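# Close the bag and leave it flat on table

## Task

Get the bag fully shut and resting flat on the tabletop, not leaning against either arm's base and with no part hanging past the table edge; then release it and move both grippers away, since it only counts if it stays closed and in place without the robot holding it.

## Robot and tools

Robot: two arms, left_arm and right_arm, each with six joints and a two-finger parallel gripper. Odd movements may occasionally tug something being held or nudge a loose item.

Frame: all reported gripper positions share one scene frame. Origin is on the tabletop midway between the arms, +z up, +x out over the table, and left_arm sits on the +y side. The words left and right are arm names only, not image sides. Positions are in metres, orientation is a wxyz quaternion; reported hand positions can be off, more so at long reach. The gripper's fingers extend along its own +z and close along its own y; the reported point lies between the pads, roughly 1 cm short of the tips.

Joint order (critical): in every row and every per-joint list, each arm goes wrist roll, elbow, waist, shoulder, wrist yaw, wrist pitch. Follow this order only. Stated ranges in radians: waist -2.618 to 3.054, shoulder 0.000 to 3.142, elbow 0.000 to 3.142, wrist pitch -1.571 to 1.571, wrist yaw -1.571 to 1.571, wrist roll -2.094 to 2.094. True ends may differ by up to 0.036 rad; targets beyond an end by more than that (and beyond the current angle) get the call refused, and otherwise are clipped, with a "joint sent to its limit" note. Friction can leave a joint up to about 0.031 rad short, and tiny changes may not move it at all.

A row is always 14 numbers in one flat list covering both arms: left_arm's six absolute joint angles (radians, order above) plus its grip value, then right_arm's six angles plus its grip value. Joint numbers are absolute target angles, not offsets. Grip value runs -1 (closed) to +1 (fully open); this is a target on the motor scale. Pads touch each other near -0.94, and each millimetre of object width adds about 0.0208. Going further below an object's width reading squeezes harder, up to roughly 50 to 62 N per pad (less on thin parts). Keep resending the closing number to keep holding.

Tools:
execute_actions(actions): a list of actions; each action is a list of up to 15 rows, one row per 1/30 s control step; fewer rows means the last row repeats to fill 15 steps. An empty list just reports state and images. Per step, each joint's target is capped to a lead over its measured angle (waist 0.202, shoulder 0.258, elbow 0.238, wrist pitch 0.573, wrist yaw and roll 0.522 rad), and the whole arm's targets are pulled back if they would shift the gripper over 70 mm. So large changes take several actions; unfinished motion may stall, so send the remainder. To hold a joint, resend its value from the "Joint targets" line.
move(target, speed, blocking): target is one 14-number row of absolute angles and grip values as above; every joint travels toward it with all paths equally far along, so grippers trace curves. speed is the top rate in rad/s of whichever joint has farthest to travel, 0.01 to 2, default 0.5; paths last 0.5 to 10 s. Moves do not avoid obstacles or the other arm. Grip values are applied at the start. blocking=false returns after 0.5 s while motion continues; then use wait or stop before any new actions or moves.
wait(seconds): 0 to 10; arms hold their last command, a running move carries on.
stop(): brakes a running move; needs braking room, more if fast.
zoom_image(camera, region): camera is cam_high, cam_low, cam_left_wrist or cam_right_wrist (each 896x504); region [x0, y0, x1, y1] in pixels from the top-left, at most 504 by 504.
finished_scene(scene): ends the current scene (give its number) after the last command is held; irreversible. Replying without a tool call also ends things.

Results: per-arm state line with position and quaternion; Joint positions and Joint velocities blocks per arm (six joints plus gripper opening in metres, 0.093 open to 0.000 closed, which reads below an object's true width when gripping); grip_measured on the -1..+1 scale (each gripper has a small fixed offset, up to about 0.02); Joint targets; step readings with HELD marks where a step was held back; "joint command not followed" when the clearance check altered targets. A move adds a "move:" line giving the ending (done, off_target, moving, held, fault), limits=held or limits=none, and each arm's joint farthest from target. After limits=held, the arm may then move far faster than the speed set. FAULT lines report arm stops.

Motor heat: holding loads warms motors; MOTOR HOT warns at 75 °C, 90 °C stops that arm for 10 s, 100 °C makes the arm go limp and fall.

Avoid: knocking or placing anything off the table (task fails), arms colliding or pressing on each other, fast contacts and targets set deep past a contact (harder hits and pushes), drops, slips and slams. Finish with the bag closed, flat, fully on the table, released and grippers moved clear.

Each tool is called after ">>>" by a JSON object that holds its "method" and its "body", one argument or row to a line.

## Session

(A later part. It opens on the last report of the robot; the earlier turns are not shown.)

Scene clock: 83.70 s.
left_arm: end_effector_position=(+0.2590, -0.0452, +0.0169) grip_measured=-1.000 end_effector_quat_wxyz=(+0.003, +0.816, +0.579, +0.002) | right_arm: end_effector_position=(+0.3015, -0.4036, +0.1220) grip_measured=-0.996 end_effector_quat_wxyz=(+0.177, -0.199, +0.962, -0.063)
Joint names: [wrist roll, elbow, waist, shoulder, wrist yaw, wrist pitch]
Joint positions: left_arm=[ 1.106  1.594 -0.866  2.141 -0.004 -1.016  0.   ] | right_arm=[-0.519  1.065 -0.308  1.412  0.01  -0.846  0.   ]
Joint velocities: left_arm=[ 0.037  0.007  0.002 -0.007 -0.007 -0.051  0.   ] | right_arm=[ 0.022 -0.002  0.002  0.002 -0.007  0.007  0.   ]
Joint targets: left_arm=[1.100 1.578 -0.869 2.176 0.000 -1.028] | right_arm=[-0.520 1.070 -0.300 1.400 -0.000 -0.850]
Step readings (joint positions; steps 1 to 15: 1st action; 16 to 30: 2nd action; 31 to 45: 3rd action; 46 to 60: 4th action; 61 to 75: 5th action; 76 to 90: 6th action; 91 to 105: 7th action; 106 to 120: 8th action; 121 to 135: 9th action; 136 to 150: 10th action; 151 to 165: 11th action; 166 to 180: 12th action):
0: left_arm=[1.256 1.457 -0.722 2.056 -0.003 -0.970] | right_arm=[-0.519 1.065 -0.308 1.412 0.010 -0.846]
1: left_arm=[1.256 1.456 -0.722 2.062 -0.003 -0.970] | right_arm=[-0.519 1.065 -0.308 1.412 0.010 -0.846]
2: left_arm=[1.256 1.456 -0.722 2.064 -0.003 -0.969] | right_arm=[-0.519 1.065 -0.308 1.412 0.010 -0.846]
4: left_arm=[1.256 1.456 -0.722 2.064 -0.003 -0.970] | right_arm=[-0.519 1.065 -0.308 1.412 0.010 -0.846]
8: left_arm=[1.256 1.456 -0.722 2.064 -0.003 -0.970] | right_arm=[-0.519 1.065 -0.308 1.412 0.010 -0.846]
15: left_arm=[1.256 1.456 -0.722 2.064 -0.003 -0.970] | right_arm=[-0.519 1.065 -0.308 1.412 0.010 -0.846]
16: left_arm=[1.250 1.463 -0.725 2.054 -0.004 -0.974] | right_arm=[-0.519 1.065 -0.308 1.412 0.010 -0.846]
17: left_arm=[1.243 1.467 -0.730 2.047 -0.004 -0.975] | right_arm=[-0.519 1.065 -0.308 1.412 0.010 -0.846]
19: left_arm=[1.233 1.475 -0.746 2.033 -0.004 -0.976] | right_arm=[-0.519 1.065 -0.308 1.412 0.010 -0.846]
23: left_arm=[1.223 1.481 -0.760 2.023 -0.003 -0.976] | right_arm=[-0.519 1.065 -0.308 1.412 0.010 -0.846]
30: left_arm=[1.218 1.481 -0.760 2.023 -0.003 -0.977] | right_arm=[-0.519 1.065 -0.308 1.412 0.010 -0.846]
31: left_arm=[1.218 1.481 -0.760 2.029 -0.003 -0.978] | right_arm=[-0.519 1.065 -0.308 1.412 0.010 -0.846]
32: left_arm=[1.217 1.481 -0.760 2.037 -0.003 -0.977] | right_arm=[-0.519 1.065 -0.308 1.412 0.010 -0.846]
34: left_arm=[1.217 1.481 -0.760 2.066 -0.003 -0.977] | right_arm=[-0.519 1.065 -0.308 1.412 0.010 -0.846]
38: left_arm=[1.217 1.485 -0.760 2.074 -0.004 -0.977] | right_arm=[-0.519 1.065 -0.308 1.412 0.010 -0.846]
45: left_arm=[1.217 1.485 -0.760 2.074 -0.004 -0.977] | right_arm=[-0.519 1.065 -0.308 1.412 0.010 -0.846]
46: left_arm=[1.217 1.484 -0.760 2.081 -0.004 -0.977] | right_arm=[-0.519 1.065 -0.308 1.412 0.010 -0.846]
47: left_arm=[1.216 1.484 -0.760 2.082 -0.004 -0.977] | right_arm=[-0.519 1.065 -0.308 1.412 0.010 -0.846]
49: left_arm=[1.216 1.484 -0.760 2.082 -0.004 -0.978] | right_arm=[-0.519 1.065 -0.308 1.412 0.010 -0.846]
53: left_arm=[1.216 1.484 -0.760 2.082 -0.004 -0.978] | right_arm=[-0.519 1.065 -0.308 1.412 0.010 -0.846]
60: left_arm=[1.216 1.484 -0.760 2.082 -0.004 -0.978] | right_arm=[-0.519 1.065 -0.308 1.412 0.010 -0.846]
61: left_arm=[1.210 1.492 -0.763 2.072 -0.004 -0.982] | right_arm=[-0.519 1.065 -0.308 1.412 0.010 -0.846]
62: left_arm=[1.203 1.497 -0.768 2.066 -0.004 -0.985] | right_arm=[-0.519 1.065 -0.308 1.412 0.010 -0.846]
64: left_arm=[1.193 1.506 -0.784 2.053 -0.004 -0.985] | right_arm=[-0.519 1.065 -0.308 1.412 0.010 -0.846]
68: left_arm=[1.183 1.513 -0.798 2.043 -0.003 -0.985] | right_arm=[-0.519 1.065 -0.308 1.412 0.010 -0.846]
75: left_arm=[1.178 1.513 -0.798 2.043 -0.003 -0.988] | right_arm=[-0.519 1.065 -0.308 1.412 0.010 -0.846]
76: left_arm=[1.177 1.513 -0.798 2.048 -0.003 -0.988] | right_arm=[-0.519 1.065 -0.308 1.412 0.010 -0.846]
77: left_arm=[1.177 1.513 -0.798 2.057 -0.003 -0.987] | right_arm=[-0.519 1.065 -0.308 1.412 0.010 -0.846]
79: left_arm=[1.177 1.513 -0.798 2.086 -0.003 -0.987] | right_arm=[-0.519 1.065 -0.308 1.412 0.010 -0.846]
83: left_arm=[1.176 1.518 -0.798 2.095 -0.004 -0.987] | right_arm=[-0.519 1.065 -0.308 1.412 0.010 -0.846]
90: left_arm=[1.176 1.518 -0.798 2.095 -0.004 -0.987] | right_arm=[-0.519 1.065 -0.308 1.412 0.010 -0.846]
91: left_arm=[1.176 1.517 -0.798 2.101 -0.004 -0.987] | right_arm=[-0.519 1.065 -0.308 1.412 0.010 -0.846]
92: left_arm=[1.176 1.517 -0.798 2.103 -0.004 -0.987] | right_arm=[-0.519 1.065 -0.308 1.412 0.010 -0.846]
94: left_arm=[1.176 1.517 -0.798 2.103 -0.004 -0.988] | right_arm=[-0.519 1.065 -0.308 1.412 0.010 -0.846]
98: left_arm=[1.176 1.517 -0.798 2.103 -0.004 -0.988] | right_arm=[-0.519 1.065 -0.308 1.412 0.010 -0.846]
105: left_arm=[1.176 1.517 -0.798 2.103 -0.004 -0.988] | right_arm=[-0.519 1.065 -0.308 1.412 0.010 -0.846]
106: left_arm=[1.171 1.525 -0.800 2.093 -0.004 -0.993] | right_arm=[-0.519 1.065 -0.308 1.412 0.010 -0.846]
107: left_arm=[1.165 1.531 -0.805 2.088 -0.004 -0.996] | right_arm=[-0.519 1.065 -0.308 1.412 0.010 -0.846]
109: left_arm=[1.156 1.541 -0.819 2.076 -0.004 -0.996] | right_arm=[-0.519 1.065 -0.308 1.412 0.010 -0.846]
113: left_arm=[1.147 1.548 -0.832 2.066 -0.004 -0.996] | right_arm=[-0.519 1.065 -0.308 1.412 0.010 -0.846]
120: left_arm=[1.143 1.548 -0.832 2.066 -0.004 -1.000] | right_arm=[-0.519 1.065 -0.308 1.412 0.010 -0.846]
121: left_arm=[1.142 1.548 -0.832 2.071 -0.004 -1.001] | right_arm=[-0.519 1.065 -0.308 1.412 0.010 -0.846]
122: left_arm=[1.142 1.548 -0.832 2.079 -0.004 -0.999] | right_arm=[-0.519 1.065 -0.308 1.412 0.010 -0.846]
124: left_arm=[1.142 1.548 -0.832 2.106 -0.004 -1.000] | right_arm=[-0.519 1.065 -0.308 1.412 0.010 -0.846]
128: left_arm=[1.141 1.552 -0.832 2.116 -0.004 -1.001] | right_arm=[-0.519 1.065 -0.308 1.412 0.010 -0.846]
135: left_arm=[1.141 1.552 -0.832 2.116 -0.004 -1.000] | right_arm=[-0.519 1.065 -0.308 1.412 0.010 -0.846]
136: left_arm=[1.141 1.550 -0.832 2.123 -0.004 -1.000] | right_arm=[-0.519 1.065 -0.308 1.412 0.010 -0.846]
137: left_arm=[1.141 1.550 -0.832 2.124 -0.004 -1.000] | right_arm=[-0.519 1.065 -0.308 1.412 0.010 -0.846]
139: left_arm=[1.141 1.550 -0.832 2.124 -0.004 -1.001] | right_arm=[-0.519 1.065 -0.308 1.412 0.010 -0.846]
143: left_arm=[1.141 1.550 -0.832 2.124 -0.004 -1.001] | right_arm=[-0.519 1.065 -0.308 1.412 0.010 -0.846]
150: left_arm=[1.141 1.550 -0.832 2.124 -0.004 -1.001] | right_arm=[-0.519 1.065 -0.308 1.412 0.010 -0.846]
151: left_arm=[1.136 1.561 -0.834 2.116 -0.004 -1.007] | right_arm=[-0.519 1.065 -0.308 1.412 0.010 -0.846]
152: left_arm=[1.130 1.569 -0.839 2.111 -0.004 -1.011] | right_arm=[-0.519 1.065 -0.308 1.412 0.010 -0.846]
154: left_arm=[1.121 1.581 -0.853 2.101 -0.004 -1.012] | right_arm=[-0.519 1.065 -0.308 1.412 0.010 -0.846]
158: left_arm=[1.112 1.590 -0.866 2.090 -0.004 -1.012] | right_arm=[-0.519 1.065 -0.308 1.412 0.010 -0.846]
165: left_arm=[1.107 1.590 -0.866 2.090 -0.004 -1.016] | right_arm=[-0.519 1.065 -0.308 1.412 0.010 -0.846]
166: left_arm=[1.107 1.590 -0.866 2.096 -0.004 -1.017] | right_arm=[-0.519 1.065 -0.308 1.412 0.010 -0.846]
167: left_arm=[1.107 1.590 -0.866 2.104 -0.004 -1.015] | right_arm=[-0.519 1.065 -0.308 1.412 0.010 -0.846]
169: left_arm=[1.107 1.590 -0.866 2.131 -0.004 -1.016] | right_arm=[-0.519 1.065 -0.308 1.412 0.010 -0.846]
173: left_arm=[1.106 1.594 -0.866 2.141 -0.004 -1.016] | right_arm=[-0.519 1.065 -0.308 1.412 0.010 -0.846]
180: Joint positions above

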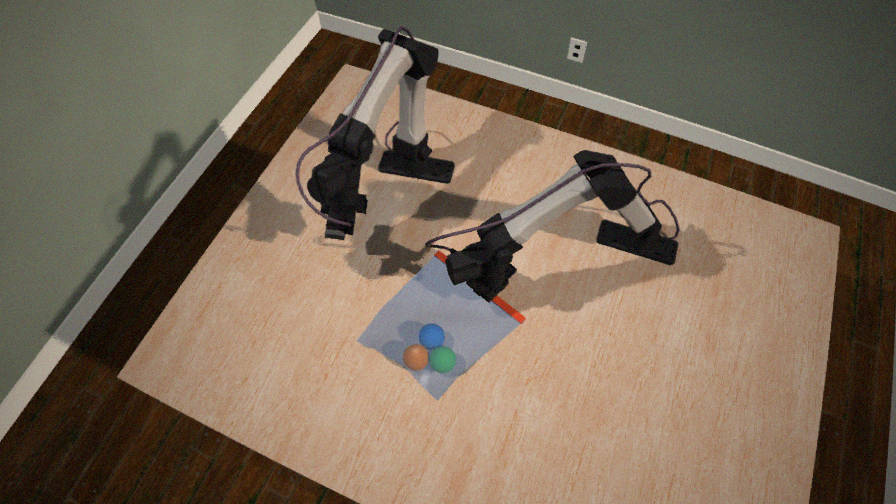

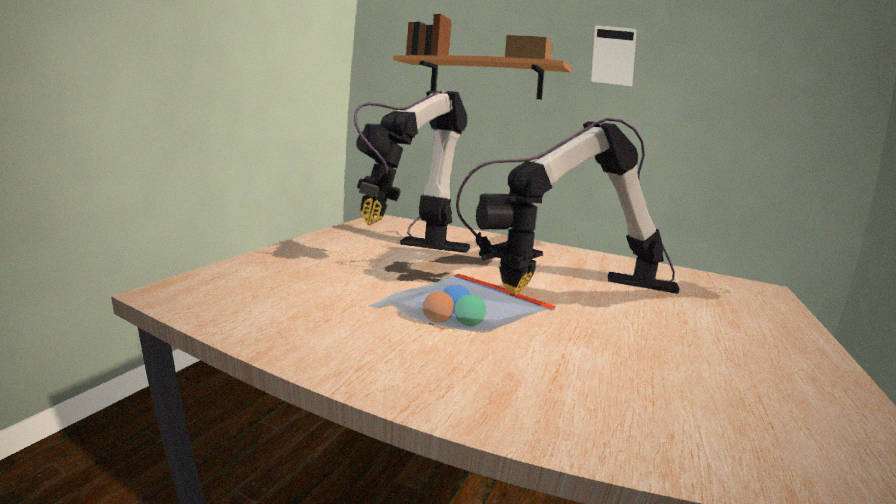

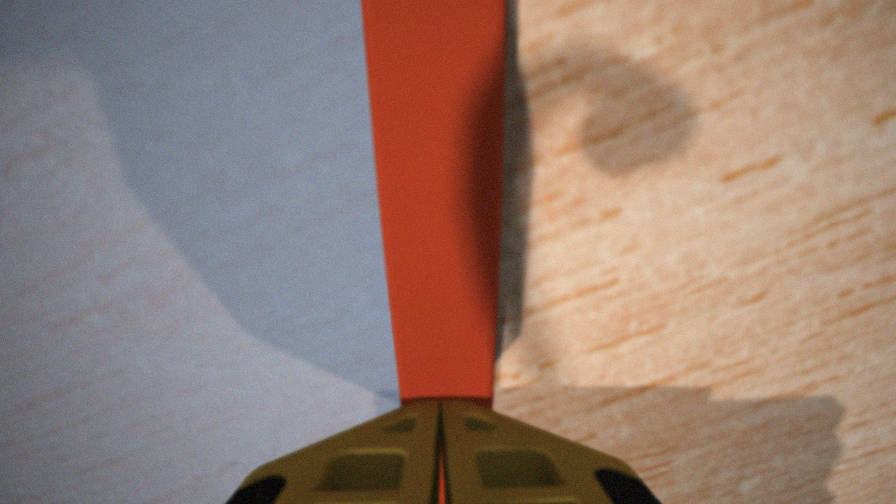

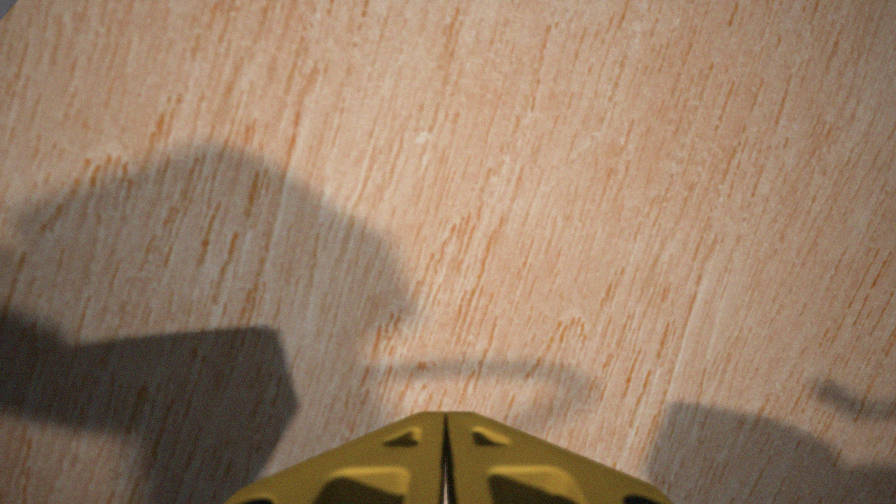

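>>> {"method": "execute_actions", "body": {
  "actions": [
    [[1.1,1.515,-0.869,2.275,0,-1.028,-1,-0.52,1.07,-0.3,1.4,0,-0.85,-1]],
    [[1.07,1.643,-0.901,2.12,0,-1.047,-1,-0.52,1.07,-0.3,1.4,0,-0.85,-1]],
    [[1.07,1.623,-0.901,2.203,0,-1.047,-1,-0.52,1.07,-0.3,1.4,0,-0.85,-1]],
    [[1.07,1.56,-0.901,2.305,0,-1.047,-1,-0.52,1.07,-0.3,1.4,0,-0.85,-1]],
    [[1.035,1.692,-0.933,2.15,0,-1.066,-1,-0.52,1.07,-0.3,1.4,0,-0.85,-1]],
    [[1.035,1.672,-0.933,2.233,0,-1.066,-1,-0.52,1.07,-0.3,1.4,0,-0.85,-1]],
    [[1.035,1.61,-0.933,2.335,0,-1.066,-1,-0.52,1.07,-0.3,1.4,0,-0.85,-1]],
    [[1.005,1.746,-0.964,2.183,0,-1.087,-1,-0.52,1.07,-0.3,1.4,0,-0.85,-1]],
    [[1.005,1.726,-0.964,2.266,0,-1.087,-1,-0.52,1.07,-0.3,1.4,0,-0.85,-1]],
    [[1.005,1.663,-0.964,2.37,0,-1.087,-1,-0.52,1.07,-0.3,1.4,0,-0.85,-1]],
    [[0.975,1.804,-0.994,2.217,0,-1.112,-1,-0.52,1.07,-0.3,1.4,0,-0.85,-1]],
    [[0.975,1.784,-0.994,2.3,0,-1.112,-1,-0.52,1.07,-0.3,1.4,0,-0.85,-1]],
    [[0.975,1.72,-0.994,2.407,0,-1.112,-1,-0.52,1.07,-0.3,1.4,0,-0.85,-1]],
    [[0.945,1.868,-1.022,2.255,0,-1.138,-1,-0.52,1.07,-0.3,1.4,0,-0.85,-1]],
    [[0.945,1.848,-1.022,2.338,0,-1.138,-1,-0.52,1.07,-0.3,1.4,0,-0.85,-1]]
  ]
}}

Scene clock: 102.60 s.
left_arm: end_effector_position=(+0.2351, -0.1171, +0.0179) grip_measured=-1.000 end_effector_quat_wxyz=(+0.002, +0.815, +0.580, +0.002) | right_arm: end_effector_position=(+0.3015, -0.4036, +0.1220) grip_measured=-0.996 end_effector_quat_wxyz=(+0.177, -0.199, +0.962, -0.063)
Joint names: [wrist roll, elbow, waist, shoulder, wrist yaw, wrist pitch]
Joint positions: left_arm=[ 0.951  1.863 -1.018  2.302 -0.004 -1.127  0.   ] | right_arm=[-0.519  1.065 -0.308  1.412  0.01  -0.846  0.   ]
Joint velocities: left_arm=[-0.066  0.002  0.002 -0.007  0.051  0.022  0.   ] | right_arm=[ 0.007 -0.002  0.002 -0.002 -0.051 -0.095  0.   ]
Joint targets: left_arm=[0.945 1.848 -1.022 2.338 -0.000 -1.138] | right_arm=[-0.520 1.070 -0.300 1.400 -0.000 -0.850]
Step readings (joint positions; steps 1 to 15: 1st action; 16 to 30: 2nd action; 31 to 45: 3rd action; 46 to 60: 4th action; 61 to 75: 5th action; 76 to 90: 6th action; 91 to 105: 7th action; 106 to 120: 8th action; 121 to 135: 9th action; 136 to 150: 10th action; 151 to 165: 11th action; 166 to 180: 12th action; 181 to 195: 13th action):
0: left_arm=[1.106 1.594 -0.866 2.141 -0.004 -1.016] | right_arm=[-0.519 1.065 -0.308 1.412 0.010 -0.846]
1: left_arm=[1.106 1.592 -0.866 2.148 -0.004 -1.016] | right_arm=[-0.519 1.065 -0.308 1.412 0.010 -0.846]
2: left_arm=[1.106 1.592 -0.866 2.150 -0.004 -1.016] | right_arm=[-0.519 1.065 -0.308 1.412 0.010 -0.846]
4: left_arm=[1.106 1.592 -0.866 2.150 -0.004 -1.017] | right_arm=[-0.519 1.065 -0.308 1.412 0.010 -0.846]
8: left_arm=[1.106 1.592 -0.866 2.150 -0.004 -1.017] | right_arm=[-0.519 1.065 -0.308 1.412 0.010 -0.846]
15: left_arm=[1.106 1.592 -0.866 2.150 -0.004 -1.017] | right_arm=[-0.519 1.065 -0.308 1.412 0.010 -0.846]
16: left_arm=[1.101 1.603 -0.869 2.142 -0.004 -1.024] | right_arm=[-0.519 1.065 -0.308 1.412 0.010 -0.846]
17: left_arm=[1.096 1.612 -0.872 2.140 -0.004 -1.028] | right_arm=[-0.519 1.065 -0.308 1.412 0.010 -0.846]
19: left_arm=[1.089 1.626 -0.885 2.131 -0.004 -1.028] | right_arm=[-0.519 1.065 -0.308 1.412 0.010 -0.846]
23: left_arm=[1.082 1.634 -0.898 2.123 -0.004 -1.029] | right_arm=[-0.519 1.065 -0.308 1.412 0.010 -0.846]
30: left_arm=[1.077 1.634 -0.898 2.123 -0.004 -1.034] | right_arm=[-0.519 1.065 -0.308 1.412 0.010 -0.846]
31: left_arm=[1.077 1.634 -0.898 2.127 -0.004 -1.035] | right_arm=[-0.519 1.065 -0.308 1.412 0.010 -0.846]
32: left_arm=[1.077 1.634 -0.898 2.135 -0.004 -1.034] | right_arm=[-0.519 1.065 -0.308 1.412 0.010 -0.846]
34: left_arm=[1.077 1.634 -0.898 2.159 -0.004 -1.035] | right_arm=[-0.519 1.065 -0.308 1.412 0.010 -0.846]
38: left_arm=[1.077 1.637 -0.898 2.168 -0.004 -1.036] | right_arm=[-0.519 1.065 -0.308 1.412 0.010 -0.846]
45: left_arm=[1.077 1.637 -0.898 2.168 -0.004 -1.036] | right_arm=[-0.519 1.065 -0.308 1.412 0.010 -0.846]
46: left_arm=[1.077 1.636 -0.898 2.175 -0.004 -1.036] | right_arm=[-0.519 1.065 -0.308 1.412 0.010 -0.846]
47: left_arm=[1.076 1.636 -0.898 2.177 -0.004 -1.036] | right_arm=[-0.519 1.065 -0.308 1.412 0.010 -0.846]
49: left_arm=[1.076 1.636 -0.898 2.177 -0.004 -1.037] | right_arm=[-0.519 1.065 -0.308 1.412 0.010 -0.846]
53: left_arm=[1.076 1.636 -0.898 2.177 -0.004 -1.036] | right_arm=[-0.519 1.065 -0.308 1.412 0.010 -0.846]
60: left_arm=[1.076 1.636 -0.898 2.177 -0.004 -1.036] | right_arm=[-0.519 1.065 -0.308 1.412 0.010 -0.846]
61: left_arm=[1.071 1.648 -0.900 2.169 -0.004 -1.044] | right_arm=[-0.519 1.065 -0.308 1.412 0.010 -0.846]
62: left_arm=[1.065 1.659 -0.904 2.168 -0.004 -1.049] | right_arm=[-0.519 1.065 -0.308 1.412 0.010 -0.846]
64: left_arm=[1.056 1.675 -0.916 2.161 -0.004 -1.049] | right_arm=[-0.519 1.065 -0.308 1.412 0.010 -0.846]
68: left_arm=[1.048 1.683 -0.930 2.153 -0.004 -1.049] | right_arm=[-0.519 1.065 -0.308 1.412 0.010 -0.846]
75: left_arm=[1.043 1.683 -0.930 2.153 -0.004 -1.054] | right_arm=[-0.519 1.065 -0.308 1.412 0.010 -0.846]
76: left_arm=[1.042 1.683 -0.930 2.157 -0.004 -1.054] | right_arm=[-0.519 1.065 -0.308 1.412 0.010 -0.846]
77: left_arm=[1.042 1.683 -0.930 2.164 -0.004 -1.054] | right_arm=[-0.519 1.065 -0.308 1.412 0.010 -0.846]
79: left_arm=[1.042 1.683 -0.930 2.188 -0.004 -1.054] | right_arm=[-0.519 1.065 -0.308 1.412 0.010 -0.846]
83: left_arm=[1.041 1.686 -0.930 2.198 -0.004 -1.056] | right_arm=[-0.519 1.065 -0.308 1.412 0.010 -0.846]
90: left_arm=[1.041 1.686 -0.930 2.198 -0.004 -1.055] | right_arm=[-0.519 1.065 -0.308 1.412 0.010 -0.846]
91: left_arm=[1.041 1.685 -0.930 2.204 -0.004 -1.055] | right_arm=[-0.519 1.065 -0.308 1.412 0.010 -0.846]
92: left_arm=[1.041 1.685 -0.930 2.206 -0.004 -1.056] | right_arm=[-0.519 1.065 -0.308 1.412 0.010 -0.846]
94: left_arm=[1.041 1.685 -0.930 2.206 -0.004 -1.056] | right_arm=[-0.519 1.065 -0.308 1.412 0.010 -0.846]
98: left_arm=[1.041 1.685 -0.930 2.206 -0.004 -1.056] | right_arm=[-0.519 1.065 -0.308 1.412 0.010 -0.846]
105: left_arm=[1.041 1.685 -0.930 2.206 -0.004 -1.056] | right_arm=[-0.519 1.065 -0.308 1.412 0.010 -0.846]
106: left_arm=[1.037 1.698 -0.932 2.199 -0.004 -1.064] | right_arm=[-0.519 1.065 -0.308 1.412 0.010 -0.846]
107: left_arm=[1.032 1.710 -0.936 2.199 -0.004 -1.069] | right_arm=[-0.519 1.065 -0.308 1.412 0.010 -0.846]
109: left_arm=[1.024 1.729 -0.947 2.193 -0.004 -1.070] | right_arm=[-0.519 1.065 -0.308 1.412 0.010 -0.846]
113: left_arm=[1.017 1.737 -0.960 2.185 -0.004 -1.070] | right_arm=[-0.519 1.065 -0.308 1.412 0.010 -0.846]
120: left_arm=[1.012 1.737 -0.960 2.185 -0.004 -1.075] | right_arm=[-0.519 1.065 -0.308 1.412 0.010 -0.846]
121: left_arm=[1.012 1.737 -0.960 2.190 -0.004 -1.075] | right_arm=[-0.519 1.065 -0.308 1.412 0.010 -0.846]
122: left_arm=[1.012 1.737 -0.960 2.196 -0.004 -1.075] | right_arm=[-0.519 1.065 -0.308 1.412 0.010 -0.846]
124: left_arm=[1.012 1.737 -0.960 2.220 -0.004 -1.075] | right_arm=[-0.519 1.065 -0.308 1.412 0.010 -0.846]
128: left_arm=[1.011 1.740 -0.960 2.230 -0.004 -1.076] | right_arm=[-0.519 1.065 -0.308 1.412 0.010 -0.846]
135: left_arm=[1.011 1.740 -0.960 2.230 -0.004 -1.076] | right_arm=[-0.519 1.065 -0.308 1.412 0.010 -0.846]
136: left_arm=[1.011 1.739 -0.960 2.236 -0.004 -1.076] | right_arm=[-0.519 1.065 -0.308 1.412 0.010 -0.846]
137: left_arm=[1.011 1.739 -0.960 2.238 -0.004 -1.077] | right_arm=[-0.519 1.065 -0.308 1.412 0.010 -0.846]
139: left_arm=[1.011 1.739 -0.960 2.238 -0.004 -1.077] | right_arm=[-0.519 1.065 -0.308 1.412 0.010 -0.846]
143: left_arm=[1.011 1.739 -0.960 2.238 -0.004 -1.077] | right_arm=[-0.519 1.065 -0.308 1.412 0.010 -0.846]
150: left_arm=[1.011 1.739 -0.960 2.238 -0.004 -1.077] | right_arm=[-0.519 1.065 -0.308 1.412 0.010 -0.846]
151: left_arm=[1.007 1.753 -0.963 2.232 -0.004 -1.086] | right_arm=[-0.519 1.065 -0.308 1.412 0.010 -0.846]
152: left_arm=[1.001 1.766 -0.966 2.232 -0.004 -1.091] | right_arm=[-0.519 1.065 -0.308 1.412 0.010 -0.846]
154: left_arm=[0.994 1.786 -0.978 2.227 -0.004 -1.092] | right_arm=[-0.519 1.065 -0.308 1.412 0.010 -0.846]
158: left_arm=[0.987 1.795 -0.991 2.218 -0.004 -1.093] | right_arm=[-0.519 1.065 -0.308 1.412 0.010 -0.846]
165: left_arm=[0.982 1.795 -0.991 2.218 -0.004 -1.099] | right_arm=[-0.519 1.065 -0.308 1.412 0.010 -0.846]
166: left_arm=[0.982 1.795 -0.991 2.223 -0.004 -1.100] | right_arm=[-0.519 1.065 -0.308 1.412 0.010 -0.846]
167: left_arm=[0.982 1.795 -0.991 2.230 -0.004 -1.099] | right_arm=[-0.519 1.065 -0.308 1.412 0.010 -0.846]
169: left_arm=[0.982 1.795 -0.991 2.254 -0.004 -1.099] | right_arm=[-0.519 1.065 -0.308 1.412 0.010 -0.846]
173: left_arm=[0.981 1.798 -0.991 2.264 -0.004 -1.101] | right_arm=[-0.519 1.065 -0.308 1.412 0.010 -0.846]
180: left_arm=[0.981 1.798 -0.991 2.264 -0.004 -1.101] | right_arm=[-0.519 1.065 -0.308 1.412 0.010 -0.846]
181: left_arm=[0.981 1.798 -0.991 2.270 -0.004 -1.101] | right_arm=[-0.519 1.065 -0.308 1.412 0.010 -0.846]
182: left_arm=[0.981 1.798 -0.991 2.272 -0.004 -1.102] | right_arm=[-0.519 1.065 -0.308 1.412 0.010 -0.846]
184: left_arm=[0.981 1.798 -0.991 2.272 -0.004 -1.102] | right_arm=[-0.519 1.065 -0.308 1.412 0.010 -0.846]
Lines left out of this list: 12.

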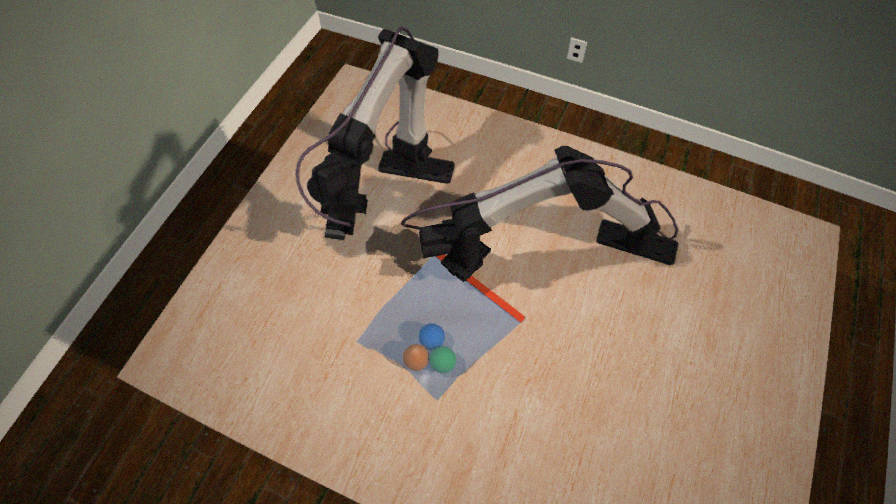

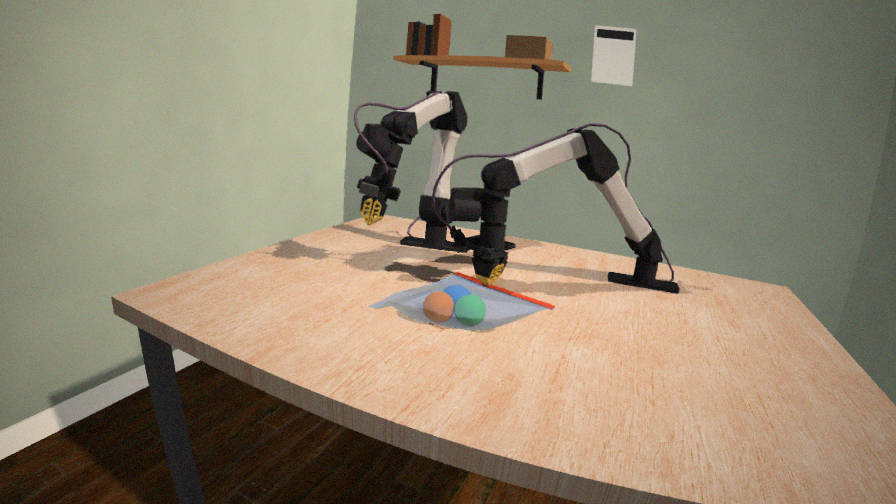

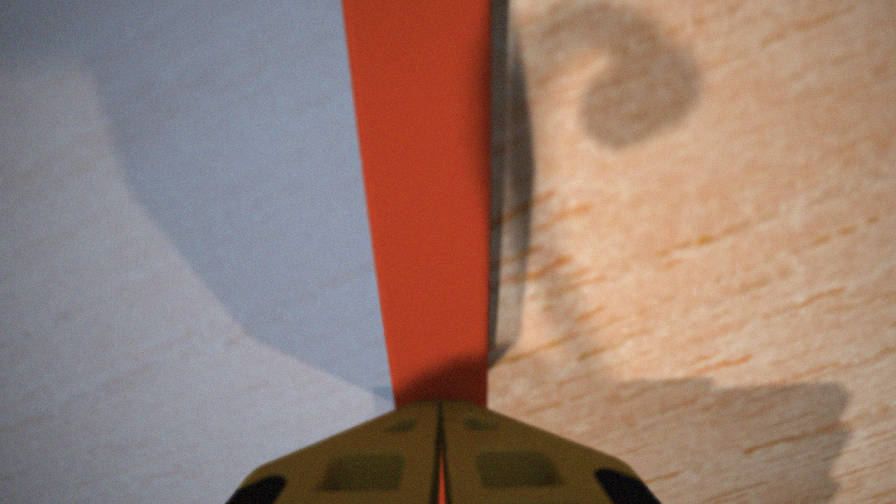

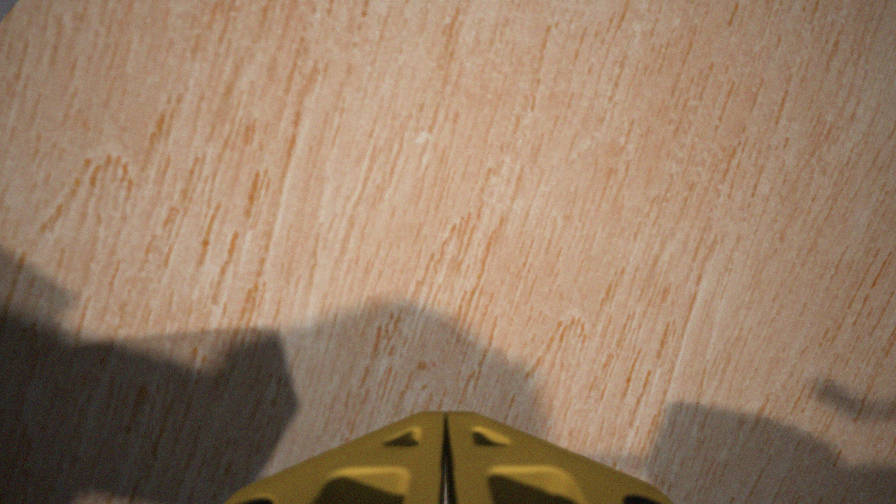

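>>> {"method": "execute_actions", "body": {
  "actions": [
    [[0.945,1.785,-1.022,2.44,0,-1.138,-1,-0.52,1.07,-0.45,1.4,0,-0.85,-1]],
    [[0.91,1.94,-1.048,2.296,0,-1.168,-1,-0.52,1.07,-0.6,1.4,0,-0.85,-1]],
    [[0.91,1.92,-1.048,2.376,0,-1.168,-1,-0.52,1.07,-0.6,1.4,0,-0.85,-1]],
    [[0.91,1.86,-1.048,2.485,0,-1.168,-1,-0.52,1.07,-0.6,1.4,0,-0.85,-1]],
    [[0.88,2.019,-1.074,2.34,0,-1.203,-1,-0.52,1.07,-0.6,1.4,0,-0.85,-1]],
    [[0.88,2.0,-1.074,2.42,0,-1.203,-1,-0.52,1.07,-0.6,1.4,0,-0.85,-1]],
    [[0.88,1.94,-1.074,2.53,0,-1.203,-1,-0.52,1.07,-0.6,1.4,0,-0.85,-1]],
    [[0.855,2.108,-1.098,2.39,0,-1.242,-1,-0.52,1.07,-0.6,1.4,0,-0.85,-1]],
    [[0.855,2.088,-1.098,2.47,0,-1.242,-1,-0.52,1.07,-0.6,1.4,0,-0.85,-1]],
    [[0.855,2.03,-1.098,2.58,0,-1.242,-1,-0.52,1.07,-0.6,1.4,0,-0.85,-1]],
    [[0.83,2.211,-1.121,2.446,0,-1.29,-1,-0.52,1.07,-0.6,1.4,0,-0.85,-1]],
    [[0.83,2.19,-1.121,2.526,0,-1.29,-1,-0.52,1.07,-0.6,1.4,0,-0.85,-1]],
    [[0.83,2.13,-1.121,2.64,0,-1.29,-1,-0.52,1.07,-0.6,1.4,0,-0.85,-1]],
    [[0.81,2.31,-1.14,2.5,0,-1.335,-1,-0.52,1.07,-0.6,1.4,0,-0.85,-1]],
    [[0.81,2.29,-1.14,2.58,0,-1.335,-1,-0.52,1.07,-0.6,1.4,0,-0.85,-1]],
    [[0.81,2.23,-1.14,2.69,0,-1.335,-1,-0.52,1.07,-0.6,1.4,0,-0.85,-1]]
  ]
}}

>>> {"method": "zoom_image", "body": {
  "camera": "cam_low",
  "region": [440, 255, 580, 325]
}}

Scene clock: 119.73 s.
left_arm: end_effector_position=(+0.2137, -0.1856, +0.0159) grip_measured=-1.000 end_effector_quat_wxyz=(-0.000, +0.809, +0.587, +0.002) | right_arm: end_effector_position=(+0.2776, -0.4931, +0.1220) grip_measured=-0.996 end_effector_quat_wxyz=(+0.167, -0.056, +0.981, -0.086)
Joint names: [wrist roll, elbow, waist, shoulder, wrist yaw, wrist pitch]
Joint positions: left_arm=[ 0.816  2.305 -1.135  2.552 -0.004 -1.324  0.   ] | right_arm=[-0.52   1.065 -0.603  1.412  0.004 -0.846  0.   ]
Joint velocities: left_arm=[ 0.007  0.012 -0.002 -0.007 -0.007  0.037  0.   ] | right_arm=[-0.051  0.012 -0.012 -0.002 -0.022  0.066  0.   ]
Joint targets: left_arm=[0.811 2.243 -1.139 2.666 -0.001 -1.333] | right_arm=[-0.520 1.070 -0.600 1.400 -0.000 -0.850]
Step readings (joint positions; steps 1 to 15: 1st action; 16 to 30: 2nd action; 31 to 45: 3rd action; 46 to 60: 4th action; 61 to 75: 5th action; 76 to 90: 6th action; 91 to 105: 7th action; 106 to 120: 8th action; 121 to 135: 9th action; 136 to 150: 10th action; 151 to 165: 11th action; 166 to 180: 12th action; 181 to 195: 13th action):
0: left_arm=[0.951 1.863 -1.018 2.302 -0.004 -1.127] | right_arm=[-0.519 1.065 -0.308 1.412 0.010 -0.846]
1: left_arm=[0.951 1.862 -1.018 2.308 -0.004 -1.127] | right_arm=[-0.520 1.065 -0.325 1.412 -0.001 -0.846]
2: left_arm=[0.951 1.862 -1.018 2.309 -0.004 -1.127] | right_arm=[-0.520 1.065 -0.361 1.412 -0.006 -0.846]
4: left_arm=[0.951 1.862 -1.018 2.309 -0.004 -1.128] | right_arm=[-0.520 1.065 -0.430 1.412 0.000 -0.846]
8: left_arm=[0.951 1.862 -1.018 2.309 -0.004 -1.128] | right_arm=[-0.520 1.065 -0.453 1.412 0.005 -0.846]
15: left_arm=[0.951 1.862 -1.018 2.309 -0.004 -1.128] | right_arm=[-0.520 1.065 -0.453 1.412 0.005 -0.846]
16: left_arm=[0.946 1.878 -1.020 2.304 -0.004 -1.138] | right_arm=[-0.520 1.065 -0.470 1.412 -0.006 -0.846]
17: left_arm=[0.940 1.893 -1.023 2.304 -0.004 -1.144] | right_arm=[-0.520 1.065 -0.508 1.412 -0.010 -0.846]
19: left_arm=[0.931 1.920 -1.032 2.300 -0.004 -1.147] | right_arm=[-0.520 1.065 -0.580 1.412 -0.002 -0.846]
23: left_arm=[0.922 1.933 -1.044 2.294 -0.004 -1.148] | right_arm=[-0.520 1.065 -0.603 1.412 0.004 -0.846]
30: left_arm=[0.918 1.933 -1.044 2.294 -0.004 -1.155] | right_arm=[-0.520 1.065 -0.603 1.412 0.004 -0.846]
31: left_arm=[0.917 1.933 -1.044 2.298 -0.004 -1.156] | right_arm=[-0.520 1.065 -0.603 1.412 0.004 -0.846]
32: left_arm=[0.917 1.933 -1.044 2.305 -0.004 -1.155] | right_arm=[-0.520 1.065 -0.603 1.412 0.004 -0.846]
34: left_arm=[0.917 1.933 -1.044 2.328 -0.004 -1.155] | right_arm=[-0.520 1.065 -0.603 1.412 0.004 -0.846]
38: left_arm=[0.916 1.934 -1.044 2.341 -0.004 -1.157] | right_arm=[-0.520 1.065 -0.603 1.412 0.004 -0.846]
45: left_arm=[0.916 1.934 -1.044 2.342 -0.004 -1.157] | right_arm=[-0.520 1.065 -0.603 1.412 0.004 -0.846]
46: left_arm=[0.916 1.933 -1.044 2.349 -0.004 -1.157] | right_arm=[-0.520 1.065 -0.603 1.412 0.004 -0.846]
47: left_arm=[0.916 1.933 -1.044 2.350 -0.004 -1.157] | right_arm=[-0.520 1.065 -0.603 1.412 0.004 -0.846]
49: left_arm=[0.916 1.933 -1.044 2.350 -0.004 -1.158] | right_arm=[-0.520 1.065 -0.603 1.412 0.004 -0.846]
53: left_arm=[0.916 1.933 -1.044 2.350 -0.004 -1.158] | right_arm=[-0.520 1.065 -0.603 1.412 0.004 -0.846]
60: left_arm=[0.916 1.933 -1.044 2.350 -0.004 -1.158] | right_arm=[-0.520 1.065 -0.603 1.412 0.004 -0.846]
61: left_arm=[0.912 1.951 -1.046 2.345 -0.004 -1.170] | right_arm=[-0.520 1.065 -0.603 1.412 0.004 -0.846]
62: left_arm=[0.906 1.968 -1.049 2.345 -0.004 -1.176] | right_arm=[-0.520 1.065 -0.603 1.412 0.004 -0.846]
64: left_arm=[0.899 1.998 -1.058 2.342 -0.004 -1.180] | right_arm=[-0.520 1.065 -0.603 1.412 0.004 -0.846]
68: left_arm=[0.892 2.013 -1.070 2.336 -0.004 -1.181] | right_arm=[-0.520 1.065 -0.603 1.412 0.004 -0.846]
75: left_arm=[0.887 2.013 -1.070 2.336 -0.004 -1.190] | right_arm=[-0.520 1.065 -0.603 1.412 0.004 -0.846]
76: left_arm=[0.887 2.013 -1.070 2.340 -0.004 -1.191] | right_arm=[-0.520 1.065 -0.603 1.412 0.004 -0.846]
77: left_arm=[0.887 2.013 -1.070 2.347 -0.004 -1.190] | right_arm=[-0.520 1.065 -0.603 1.412 0.004 -0.846]
79: left_arm=[0.887 2.013 -1.070 2.370 -0.004 -1.190] | right_arm=[-0.520 1.065 -0.603 1.412 0.004 -0.846]
83: left_arm=[0.886 2.014 -1.070 2.385 -0.004 -1.192] | right_arm=[-0.520 1.065 -0.603 1.412 0.004 -0.846]
90: left_arm=[0.886 2.014 -1.070 2.387 -0.004 -1.192] | right_arm=[-0.520 1.065 -0.603 1.412 0.004 -0.846]
91: left_arm=[0.886 2.013 -1.070 2.393 -0.004 -1.192] | right_arm=[-0.520 1.065 -0.603 1.412 0.004 -0.846]
92: left_arm=[0.886 2.013 -1.070 2.394 -0.004 -1.193] | right_arm=[-0.520 1.065 -0.603 1.412 0.004 -0.846]
94: left_arm=[0.886 2.013 -1.070 2.394 -0.004 -1.193] | right_arm=[-0.520 1.065 -0.603 1.412 0.004 -0.846]
98: left_arm=[0.886 2.013 -1.070 2.394 -0.004 -1.193] | right_arm=[-0.520 1.065 -0.603 1.412 0.004 -0.846]
105: left_arm=[0.886 2.013 -1.070 2.394 -0.004 -1.193] | right_arm=[-0.520 1.065 -0.603 1.412 0.004 -0.846]
106: left_arm=[0.882 2.033 -1.072 2.391 -0.004 -1.206] | right_arm=[-0.520 1.065 -0.603 1.412 0.004 -0.846]
107: left_arm=[0.878 2.053 -1.075 2.392 -0.004 -1.213] | right_arm=[-0.520 1.065 -0.603 1.412 0.004 -0.846]
109: left_arm=[0.872 2.086 -1.082 2.390 -0.004 -1.217] | right_arm=[-0.520 1.065 -0.603 1.412 0.004 -0.846]
113: left_arm=[0.866 2.102 -1.094 2.384 -0.004 -1.219] | right_arm=[-0.520 1.065 -0.603 1.412 0.004 -0.846]
120: left_arm=[0.862 2.102 -1.094 2.384 -0.004 -1.228] | right_arm=[-0.520 1.065 -0.603 1.412 0.004 -0.846]
121: left_arm=[0.862 2.102 -1.094 2.389 -0.004 -1.229] | right_arm=[-0.520 1.065 -0.603 1.412 0.004 -0.846]
122: left_arm=[0.862 2.102 -1.094 2.396 -0.004 -1.229] | right_arm=[-0.520 1.065 -0.603 1.412 0.004 -0.846]
124: left_arm=[0.861 2.102 -1.094 2.419 -0.004 -1.229] | right_arm=[-0.520 1.065 -0.603 1.412 0.004 -0.846]
128: left_arm=[0.861 2.103 -1.094 2.434 -0.004 -1.231] | right_arm=[-0.520 1.065 -0.603 1.412 0.004 -0.846]
135: left_arm=[0.861 2.103 -1.094 2.436 -0.004 -1.231] | right_arm=[-0.520 1.065 -0.603 1.412 0.004 -0.846]
136: left_arm=[0.861 2.102 -1.094 2.442 -0.004 -1.231] | right_arm=[-0.520 1.065 -0.603 1.412 0.004 -0.846]
137: left_arm=[0.861 2.102 -1.094 2.444 -0.004 -1.231] | right_arm=[-0.520 1.065 -0.603 1.412 0.004 -0.846]
139: left_arm=[0.861 2.102 -1.094 2.444 -0.004 -1.232] | right_arm=[-0.520 1.065 -0.603 1.412 0.004 -0.846]
143: left_arm=[0.861 2.102 -1.094 2.444 -0.004 -1.232] | right_arm=[-0.520 1.065 -0.603 1.412 0.004 -0.846]
150: left_arm=[0.861 2.102 -1.094 2.444 -0.004 -1.232] | right_arm=[-0.520 1.065 -0.603 1.412 0.004 -0.846]
151: left_arm=[0.858 2.126 -1.095 2.441 -0.004 -1.247] | right_arm=[-0.520 1.065 -0.603 1.412 0.004 -0.846]
152: left_arm=[0.853 2.150 -1.097 2.445 -0.004 -1.256] | right_arm=[-0.520 1.065 -0.603 1.412 0.004 -0.846]
154: left_arm=[0.847 2.186 -1.105 2.443 -0.004 -1.261] | right_arm=[-0.520 1.065 -0.603 1.412 0.004 -0.846]
158: left_arm=[0.841 2.206 -1.116 2.438 -0.004 -1.263] | right_arm=[-0.520 1.065 -0.603 1.412 0.004 -0.846]
165: left_arm=[0.837 2.206 -1.117 2.438 -0.004 -1.276] | right_arm=[-0.520 1.065 -0.603 1.412 0.004 -0.846]
166: left_arm=[0.837 2.206 -1.117 2.443 -0.004 -1.277] | right_arm=[-0.520 1.065 -0.603 1.412 0.004 -0.846]
167: left_arm=[0.837 2.206 -1.117 2.449 -0.004 -1.276] | right_arm=[-0.520 1.065 -0.603 1.412 0.004 -0.846]
169: left_arm=[0.837 2.206 -1.117 2.473 -0.004 -1.276] | right_arm=[-0.520 1.065 -0.603 1.412 0.004 -0.846]
173: left_arm=[0.836 2.206 -1.117 2.490 -0.004 -1.278] | right_arm=[-0.520 1.065 -0.603 1.412 0.004 -0.846]
180: left_arm=[0.836 2.206 -1.117 2.492 -0.004 -1.279] | right_arm=[-0.520 1.065 -0.603 1.412 0.004 -0.846]
181: left_arm=[0.836 2.206 -1.117 2.498 -0.004 -1.279] | right_arm=[-0.520 1.065 -0.603 1.412 0.004 -0.846]
182: left_arm=[0.836 2.206 -1.117 2.500 -0.004 -1.279] | right_arm=[-0.520 1.065 -0.603 1.412 0.004 -0.846]
184: left_arm=[0.836 2.206 -1.117 2.500 -0.004 -1.279] | right_arm=[-0.520 1.065 -0.603 1.412 0.004 -0.846]
Lines left out of this list: 17.

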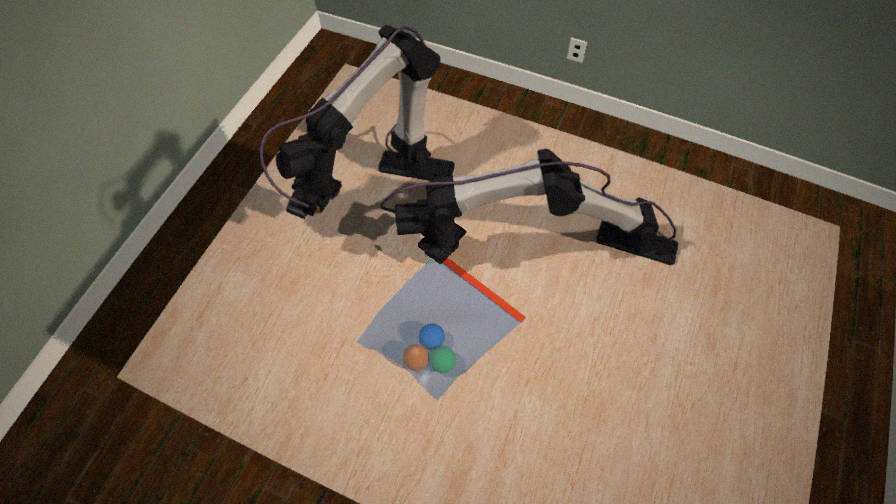

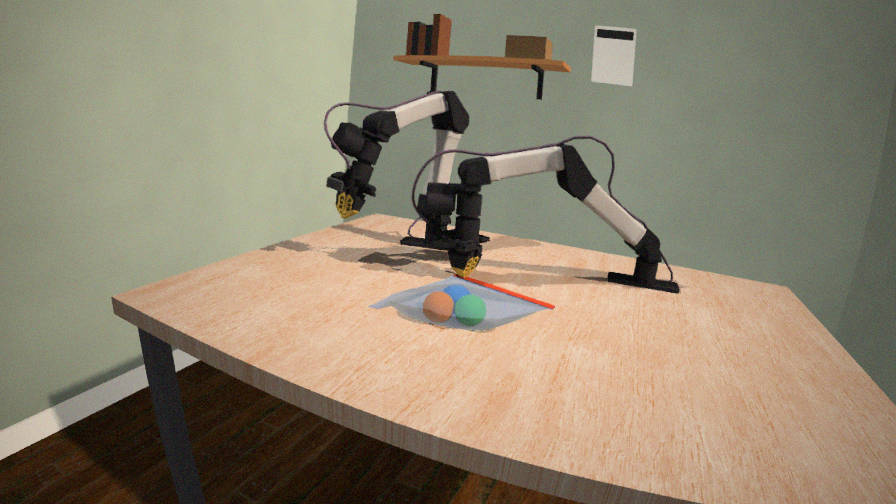

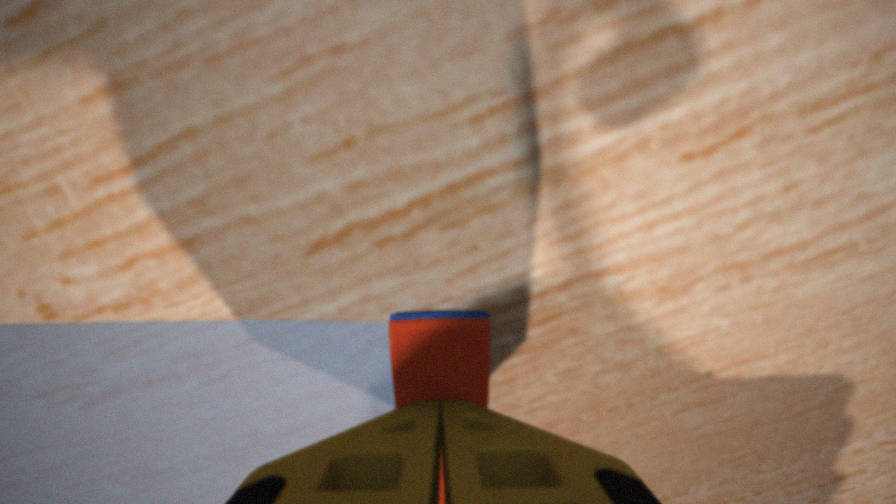

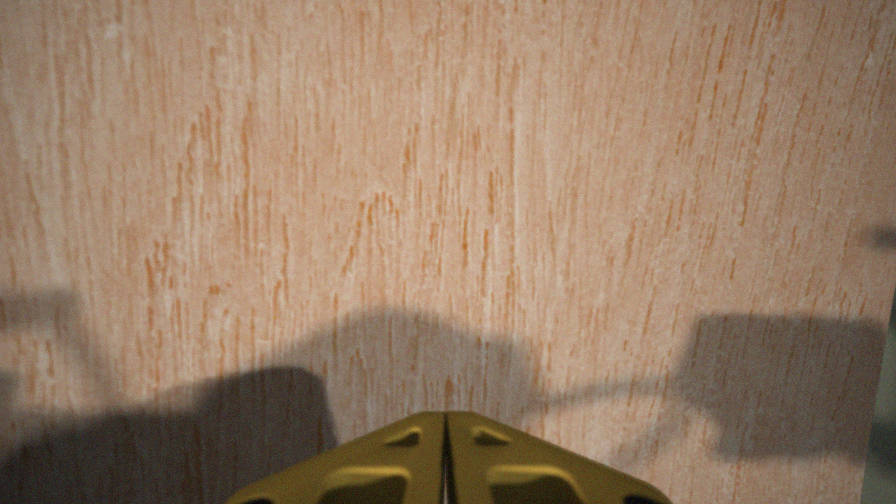

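Region (440, 255, 580, 325) of cam_low's 896x504 image, scaled by 3.600, with more detail than that image has.

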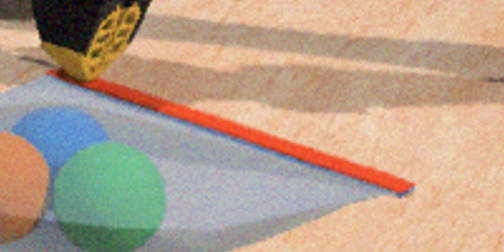

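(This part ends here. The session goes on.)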